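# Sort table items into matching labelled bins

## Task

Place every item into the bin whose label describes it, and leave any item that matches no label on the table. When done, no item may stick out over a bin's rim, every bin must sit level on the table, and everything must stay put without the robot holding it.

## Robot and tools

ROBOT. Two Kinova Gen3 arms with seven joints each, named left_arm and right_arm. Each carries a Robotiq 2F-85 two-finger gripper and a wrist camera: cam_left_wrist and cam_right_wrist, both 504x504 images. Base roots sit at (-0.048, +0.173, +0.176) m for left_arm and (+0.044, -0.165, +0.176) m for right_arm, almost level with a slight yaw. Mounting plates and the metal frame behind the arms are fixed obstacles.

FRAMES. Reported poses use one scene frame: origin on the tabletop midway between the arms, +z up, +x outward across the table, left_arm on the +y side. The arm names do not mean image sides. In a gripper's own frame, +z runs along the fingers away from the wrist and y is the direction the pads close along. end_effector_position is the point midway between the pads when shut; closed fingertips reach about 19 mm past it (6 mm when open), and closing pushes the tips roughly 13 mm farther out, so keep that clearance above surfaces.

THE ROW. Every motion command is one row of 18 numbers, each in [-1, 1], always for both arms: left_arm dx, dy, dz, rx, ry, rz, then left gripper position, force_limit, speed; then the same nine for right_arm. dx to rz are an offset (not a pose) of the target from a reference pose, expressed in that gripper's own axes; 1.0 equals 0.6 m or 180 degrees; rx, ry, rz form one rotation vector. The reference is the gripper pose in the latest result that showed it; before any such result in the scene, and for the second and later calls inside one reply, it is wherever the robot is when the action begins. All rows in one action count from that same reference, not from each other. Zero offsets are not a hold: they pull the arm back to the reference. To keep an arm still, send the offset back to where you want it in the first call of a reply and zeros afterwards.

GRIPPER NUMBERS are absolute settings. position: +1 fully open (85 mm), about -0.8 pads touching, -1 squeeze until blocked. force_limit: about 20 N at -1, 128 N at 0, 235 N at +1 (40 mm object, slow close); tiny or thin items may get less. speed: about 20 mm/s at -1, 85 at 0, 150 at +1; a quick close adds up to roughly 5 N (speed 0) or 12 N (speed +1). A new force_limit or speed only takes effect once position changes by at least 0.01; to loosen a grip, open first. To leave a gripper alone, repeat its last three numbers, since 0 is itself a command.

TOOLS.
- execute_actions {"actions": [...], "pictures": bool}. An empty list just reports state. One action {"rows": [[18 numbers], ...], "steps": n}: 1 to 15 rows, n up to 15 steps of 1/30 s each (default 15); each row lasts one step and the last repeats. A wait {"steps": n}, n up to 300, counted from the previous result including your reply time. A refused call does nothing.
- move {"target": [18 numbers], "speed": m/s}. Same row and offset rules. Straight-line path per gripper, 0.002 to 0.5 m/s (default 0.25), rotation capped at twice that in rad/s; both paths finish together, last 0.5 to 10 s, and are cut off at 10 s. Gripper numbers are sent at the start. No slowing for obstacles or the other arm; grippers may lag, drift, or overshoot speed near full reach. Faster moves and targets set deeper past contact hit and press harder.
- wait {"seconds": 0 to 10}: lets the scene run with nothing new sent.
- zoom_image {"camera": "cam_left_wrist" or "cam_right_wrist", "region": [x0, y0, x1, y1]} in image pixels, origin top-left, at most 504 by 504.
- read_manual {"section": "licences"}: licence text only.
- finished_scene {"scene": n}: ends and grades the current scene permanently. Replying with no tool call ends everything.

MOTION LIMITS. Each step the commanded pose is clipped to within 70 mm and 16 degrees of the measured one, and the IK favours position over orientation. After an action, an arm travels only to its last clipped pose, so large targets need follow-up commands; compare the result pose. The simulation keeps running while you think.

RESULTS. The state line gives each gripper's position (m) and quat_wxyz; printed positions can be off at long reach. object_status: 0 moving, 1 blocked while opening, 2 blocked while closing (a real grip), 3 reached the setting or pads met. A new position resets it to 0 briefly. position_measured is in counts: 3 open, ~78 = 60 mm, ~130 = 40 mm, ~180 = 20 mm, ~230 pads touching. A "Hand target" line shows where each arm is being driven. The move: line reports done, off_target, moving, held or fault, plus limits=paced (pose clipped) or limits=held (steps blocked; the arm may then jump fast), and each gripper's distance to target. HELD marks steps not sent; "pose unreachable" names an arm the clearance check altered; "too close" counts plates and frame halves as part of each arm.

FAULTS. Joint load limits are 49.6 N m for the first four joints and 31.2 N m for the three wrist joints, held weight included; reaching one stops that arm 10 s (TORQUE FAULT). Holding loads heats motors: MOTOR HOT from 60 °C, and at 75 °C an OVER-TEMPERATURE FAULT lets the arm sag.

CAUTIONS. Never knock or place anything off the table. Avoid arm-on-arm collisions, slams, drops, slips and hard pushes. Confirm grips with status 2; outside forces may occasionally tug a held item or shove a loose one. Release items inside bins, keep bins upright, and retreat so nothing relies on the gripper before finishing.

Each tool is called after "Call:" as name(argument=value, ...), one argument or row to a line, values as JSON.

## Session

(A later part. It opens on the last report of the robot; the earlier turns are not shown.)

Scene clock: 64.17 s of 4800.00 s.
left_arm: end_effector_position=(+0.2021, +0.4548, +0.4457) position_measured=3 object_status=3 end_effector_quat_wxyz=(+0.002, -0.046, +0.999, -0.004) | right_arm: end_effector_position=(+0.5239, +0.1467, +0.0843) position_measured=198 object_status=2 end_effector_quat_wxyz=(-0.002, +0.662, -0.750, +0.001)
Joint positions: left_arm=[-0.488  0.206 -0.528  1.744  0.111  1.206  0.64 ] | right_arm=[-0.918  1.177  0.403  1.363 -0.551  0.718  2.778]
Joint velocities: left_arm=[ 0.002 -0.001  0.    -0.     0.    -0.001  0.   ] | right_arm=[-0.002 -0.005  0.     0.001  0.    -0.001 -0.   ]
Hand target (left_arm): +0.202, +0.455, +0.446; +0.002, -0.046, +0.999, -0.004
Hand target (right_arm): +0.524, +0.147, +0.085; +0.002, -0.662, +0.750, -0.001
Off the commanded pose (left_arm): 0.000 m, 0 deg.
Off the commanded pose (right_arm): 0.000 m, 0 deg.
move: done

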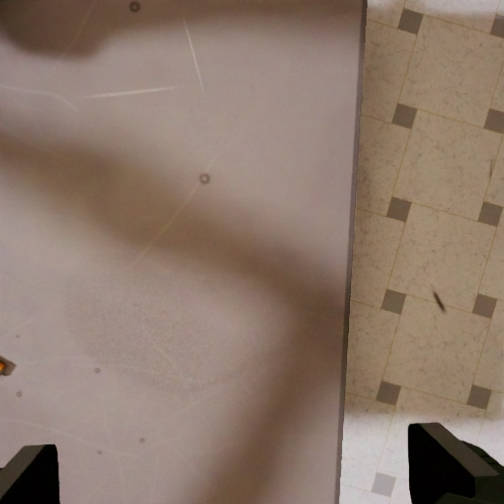

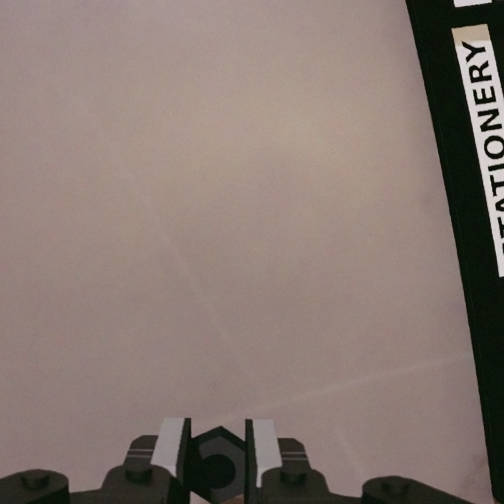

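Call:
move(
  target=[0,0,0,0,0,0,1,-0.6,0,0.298,0.197,0,0,0,-0.57,-1,-0.6,0],
  speed=0.45,
)

Scene clock: 69.30 s of 4800.00 s.
left_arm: end_effector_position=(+0.2021, +0.4548, +0.4457) position_measured=3 object_status=3 end_effector_quat_wxyz=(+0.002, -0.046, +0.999, -0.004) | right_arm: end_effector_position=(+0.3842, -0.0164, +0.0834) position_measured=198 object_status=2 end_effector_quat_wxyz=(+0.000, +0.999, +0.048, +0.002)
Joint positions: left_arm=[-0.487  0.206 -0.528  1.744  0.111  1.206  0.64 ] | right_arm=[-0.574  0.95   0.004  2.1    0.174  0.098  4.145]
Joint velocities: left_arm=[-0.001 -0.001  0.     0.    -0.001 -0.001  0.001] | right_arm=[ 0.005 -0.001 -0.     0.002  0.    -0.     0.001]
Hand target (left_arm): +0.202, +0.455, +0.446; +0.002, -0.046, +0.999, -0.004
Hand target (right_arm): +0.384, -0.017, +0.083; +0.000, +0.999, +0.048, +0.002
Off the commanded pose (left_arm): 0.000 m, 0 deg.
Off the commanded pose (right_arm): 0.001 m, 0 deg.
move: done

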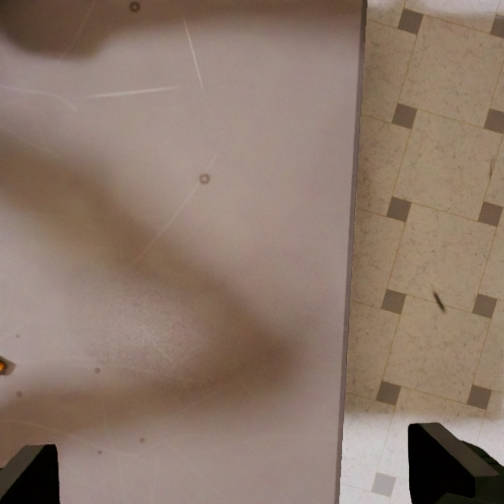

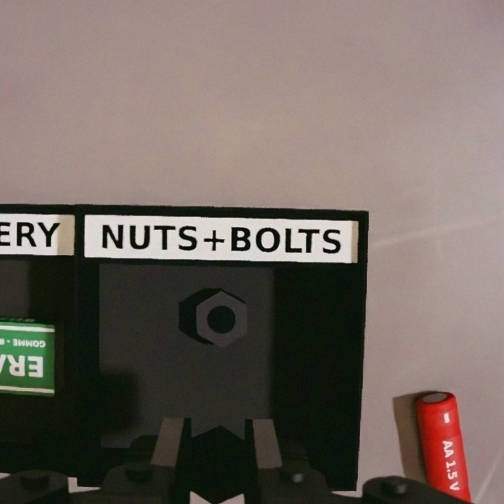

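Call:
move(
  target=[0,0,0,0,0,0,1,-0.6,0,0.005,0,0.09,0,0,0,-1,-0.6,0],
  speed=0.09,
)

Call:
move(
  target=[0,0,0,0,0,0,1,-0.6,0,0,0,0,0,0,0,-0.25,-0.6,-0.3],
)

Call:
move(
  target=[0,0,0,0,0,0,1,-0.6,0,0,0,-0.5,0,0,0,-0.25,-0.6,-0.3],
  speed=0.25,
)

Scene clock: 72.70 s of 4800.00 s.
left_arm: end_effector_position=(+0.2021, +0.4548, +0.4457) position_measured=3 object_status=3 end_effector_quat_wxyz=(+0.002, -0.046, +0.999, -0.004) | right_arm: end_effector_position=(+0.3877, -0.0159, +0.0298) position_measured=198 object_status=2 end_effector_quat_wxyz=(+0.000, +0.999, +0.048, +0.002)
Joint positions: left_arm=[-0.487  0.206 -0.528  1.744  0.111  1.206  0.64 ] | right_arm=[-0.582  1.096  0.023  2.048  0.175  0.002  4.143]
Joint velocities: left_arm=[ 0.    -0.     0.     0.001  0.    -0.001 -0.001] | right_arm=[-0.001  0.009 -0.    -0.    -0.     0.001  0.001]
Hand target (left_arm): +0.202, +0.455, +0.446; +0.002, -0.046, +0.999, -0.004
Hand target (right_arm): +0.387, -0.016, +0.029; +0.001, +0.999, +0.048, +0.002
Off the commanded pose (left_arm): 0.000 m, 0 deg.
Off the commanded pose (right_arm): 0.001 m, 0 deg.
move: done

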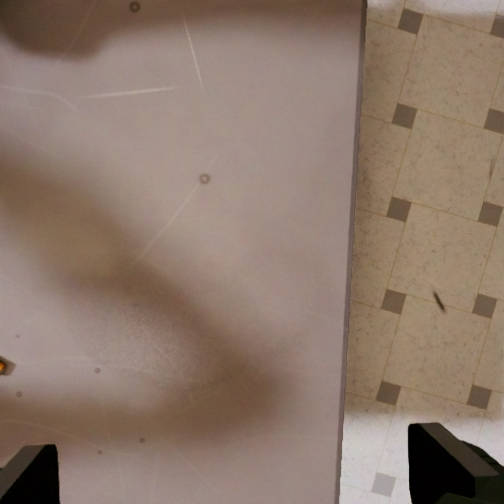

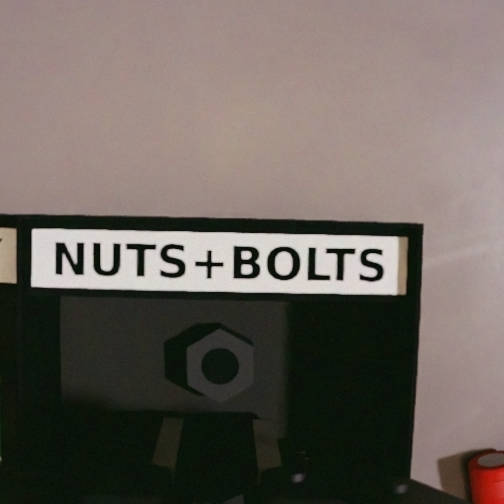

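Scene clock: 73.27 s of 4800.00 s.
left_arm: end_effector_position=(+0.2021, +0.4548, +0.4457) position_measured=3 object_status=3 end_effector_quat_wxyz=(+0.002, -0.046, +0.999, -0.004) | right_arm: end_effector_position=(+0.3877, -0.0159, +0.0298) position_measured=160 object_status=0 end_effector_quat_wxyz=(+0.000, +0.999, +0.048, +0.002)
Joint positions: left_arm=[-0.487  0.206 -0.528  1.744  0.111  1.206  0.64 ] | right_arm=[-0.582  1.096  0.023  2.048  0.175  0.002  4.143]
Joint velocities: left_arm=[-0.     0.     0.     0.    -0.    -0.001 -0.001] | right_arm=[ 0.     0.001  0.     0.001  0.     0.    -0.002]
Hand target (left_arm): +0.202, +0.455, +0.446; +0.002, -0.046, +0.999, -0.004
Hand target (right_arm): +0.388, -0.016, +0.030; +0.000, +0.999, +0.048, +0.002
Off the commanded pose (left_arm): 0.000 m, 0 deg.
Off the commanded pose (right_arm): 0.000 m, 0 deg.
move: done

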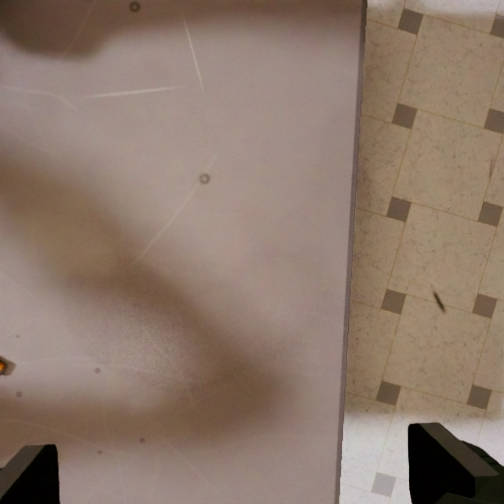

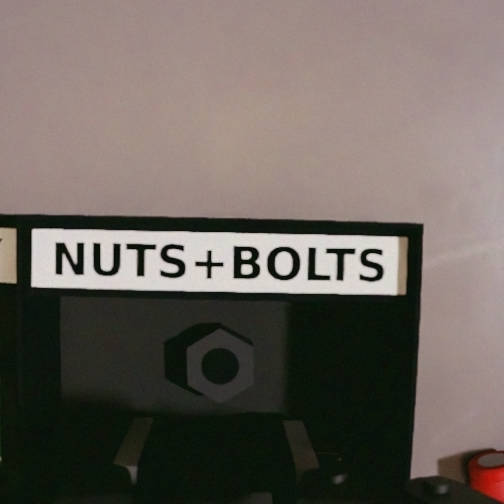

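Scene clock: 74.97 s of 4800.00 s.
left_arm: end_effector_position=(+0.2021, +0.4548, +0.4457) position_measured=3 object_status=3 end_effector_quat_wxyz=(+0.002, -0.046, +0.999, -0.004) | right_arm: end_effector_position=(+0.3861, -0.0160, +0.3291) position_measured=160 object_status=3 end_effector_quat_wxyz=(-0.000, +0.999, +0.048, +0.001)
Joint positions: left_arm=[-0.487  0.206 -0.528  1.744  0.111  1.206  0.64 ] | right_arm=[-0.5    0.359 -0.103  1.972  0.075  0.819  4.24 ]
Joint velocities: left_arm=[ 0.001  0.    -0.    -0.    -0.001 -0.001  0.   ] | right_arm=[ 0.    -0.005  0.     0.001 -0.001 -0.     0.001]
Hand target (left_arm): +0.202, +0.455, +0.446; +0.002, -0.046, +0.999, -0.004
Hand target (right_arm): +0.386, -0.016, +0.329; -0.000, +0.999, +0.048, +0.002
Off the commanded pose (left_arm): 0.000 m, 0 deg.
Off the commanded pose (right_arm): 0.001 m, 0 deg.
move: done

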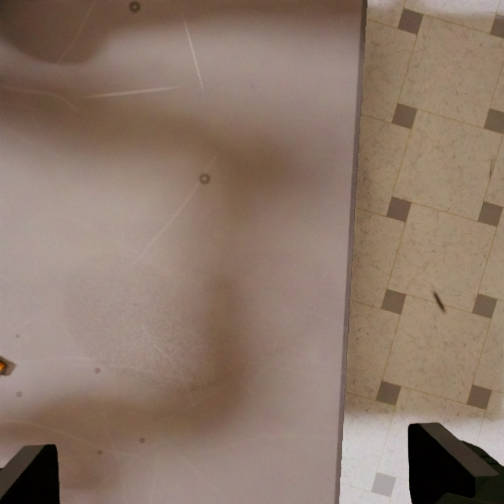

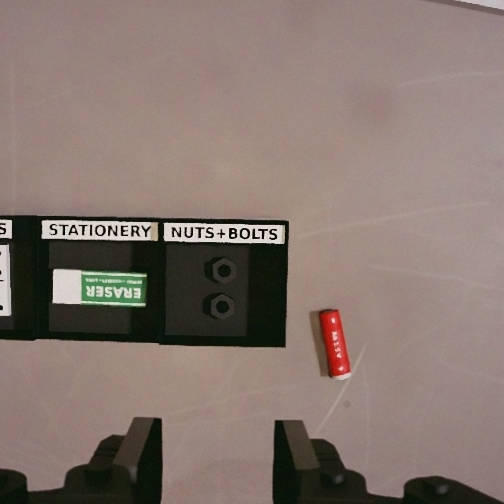

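Call:
finished_scene(
  scene=2,
)

The scene is finished: the task was done.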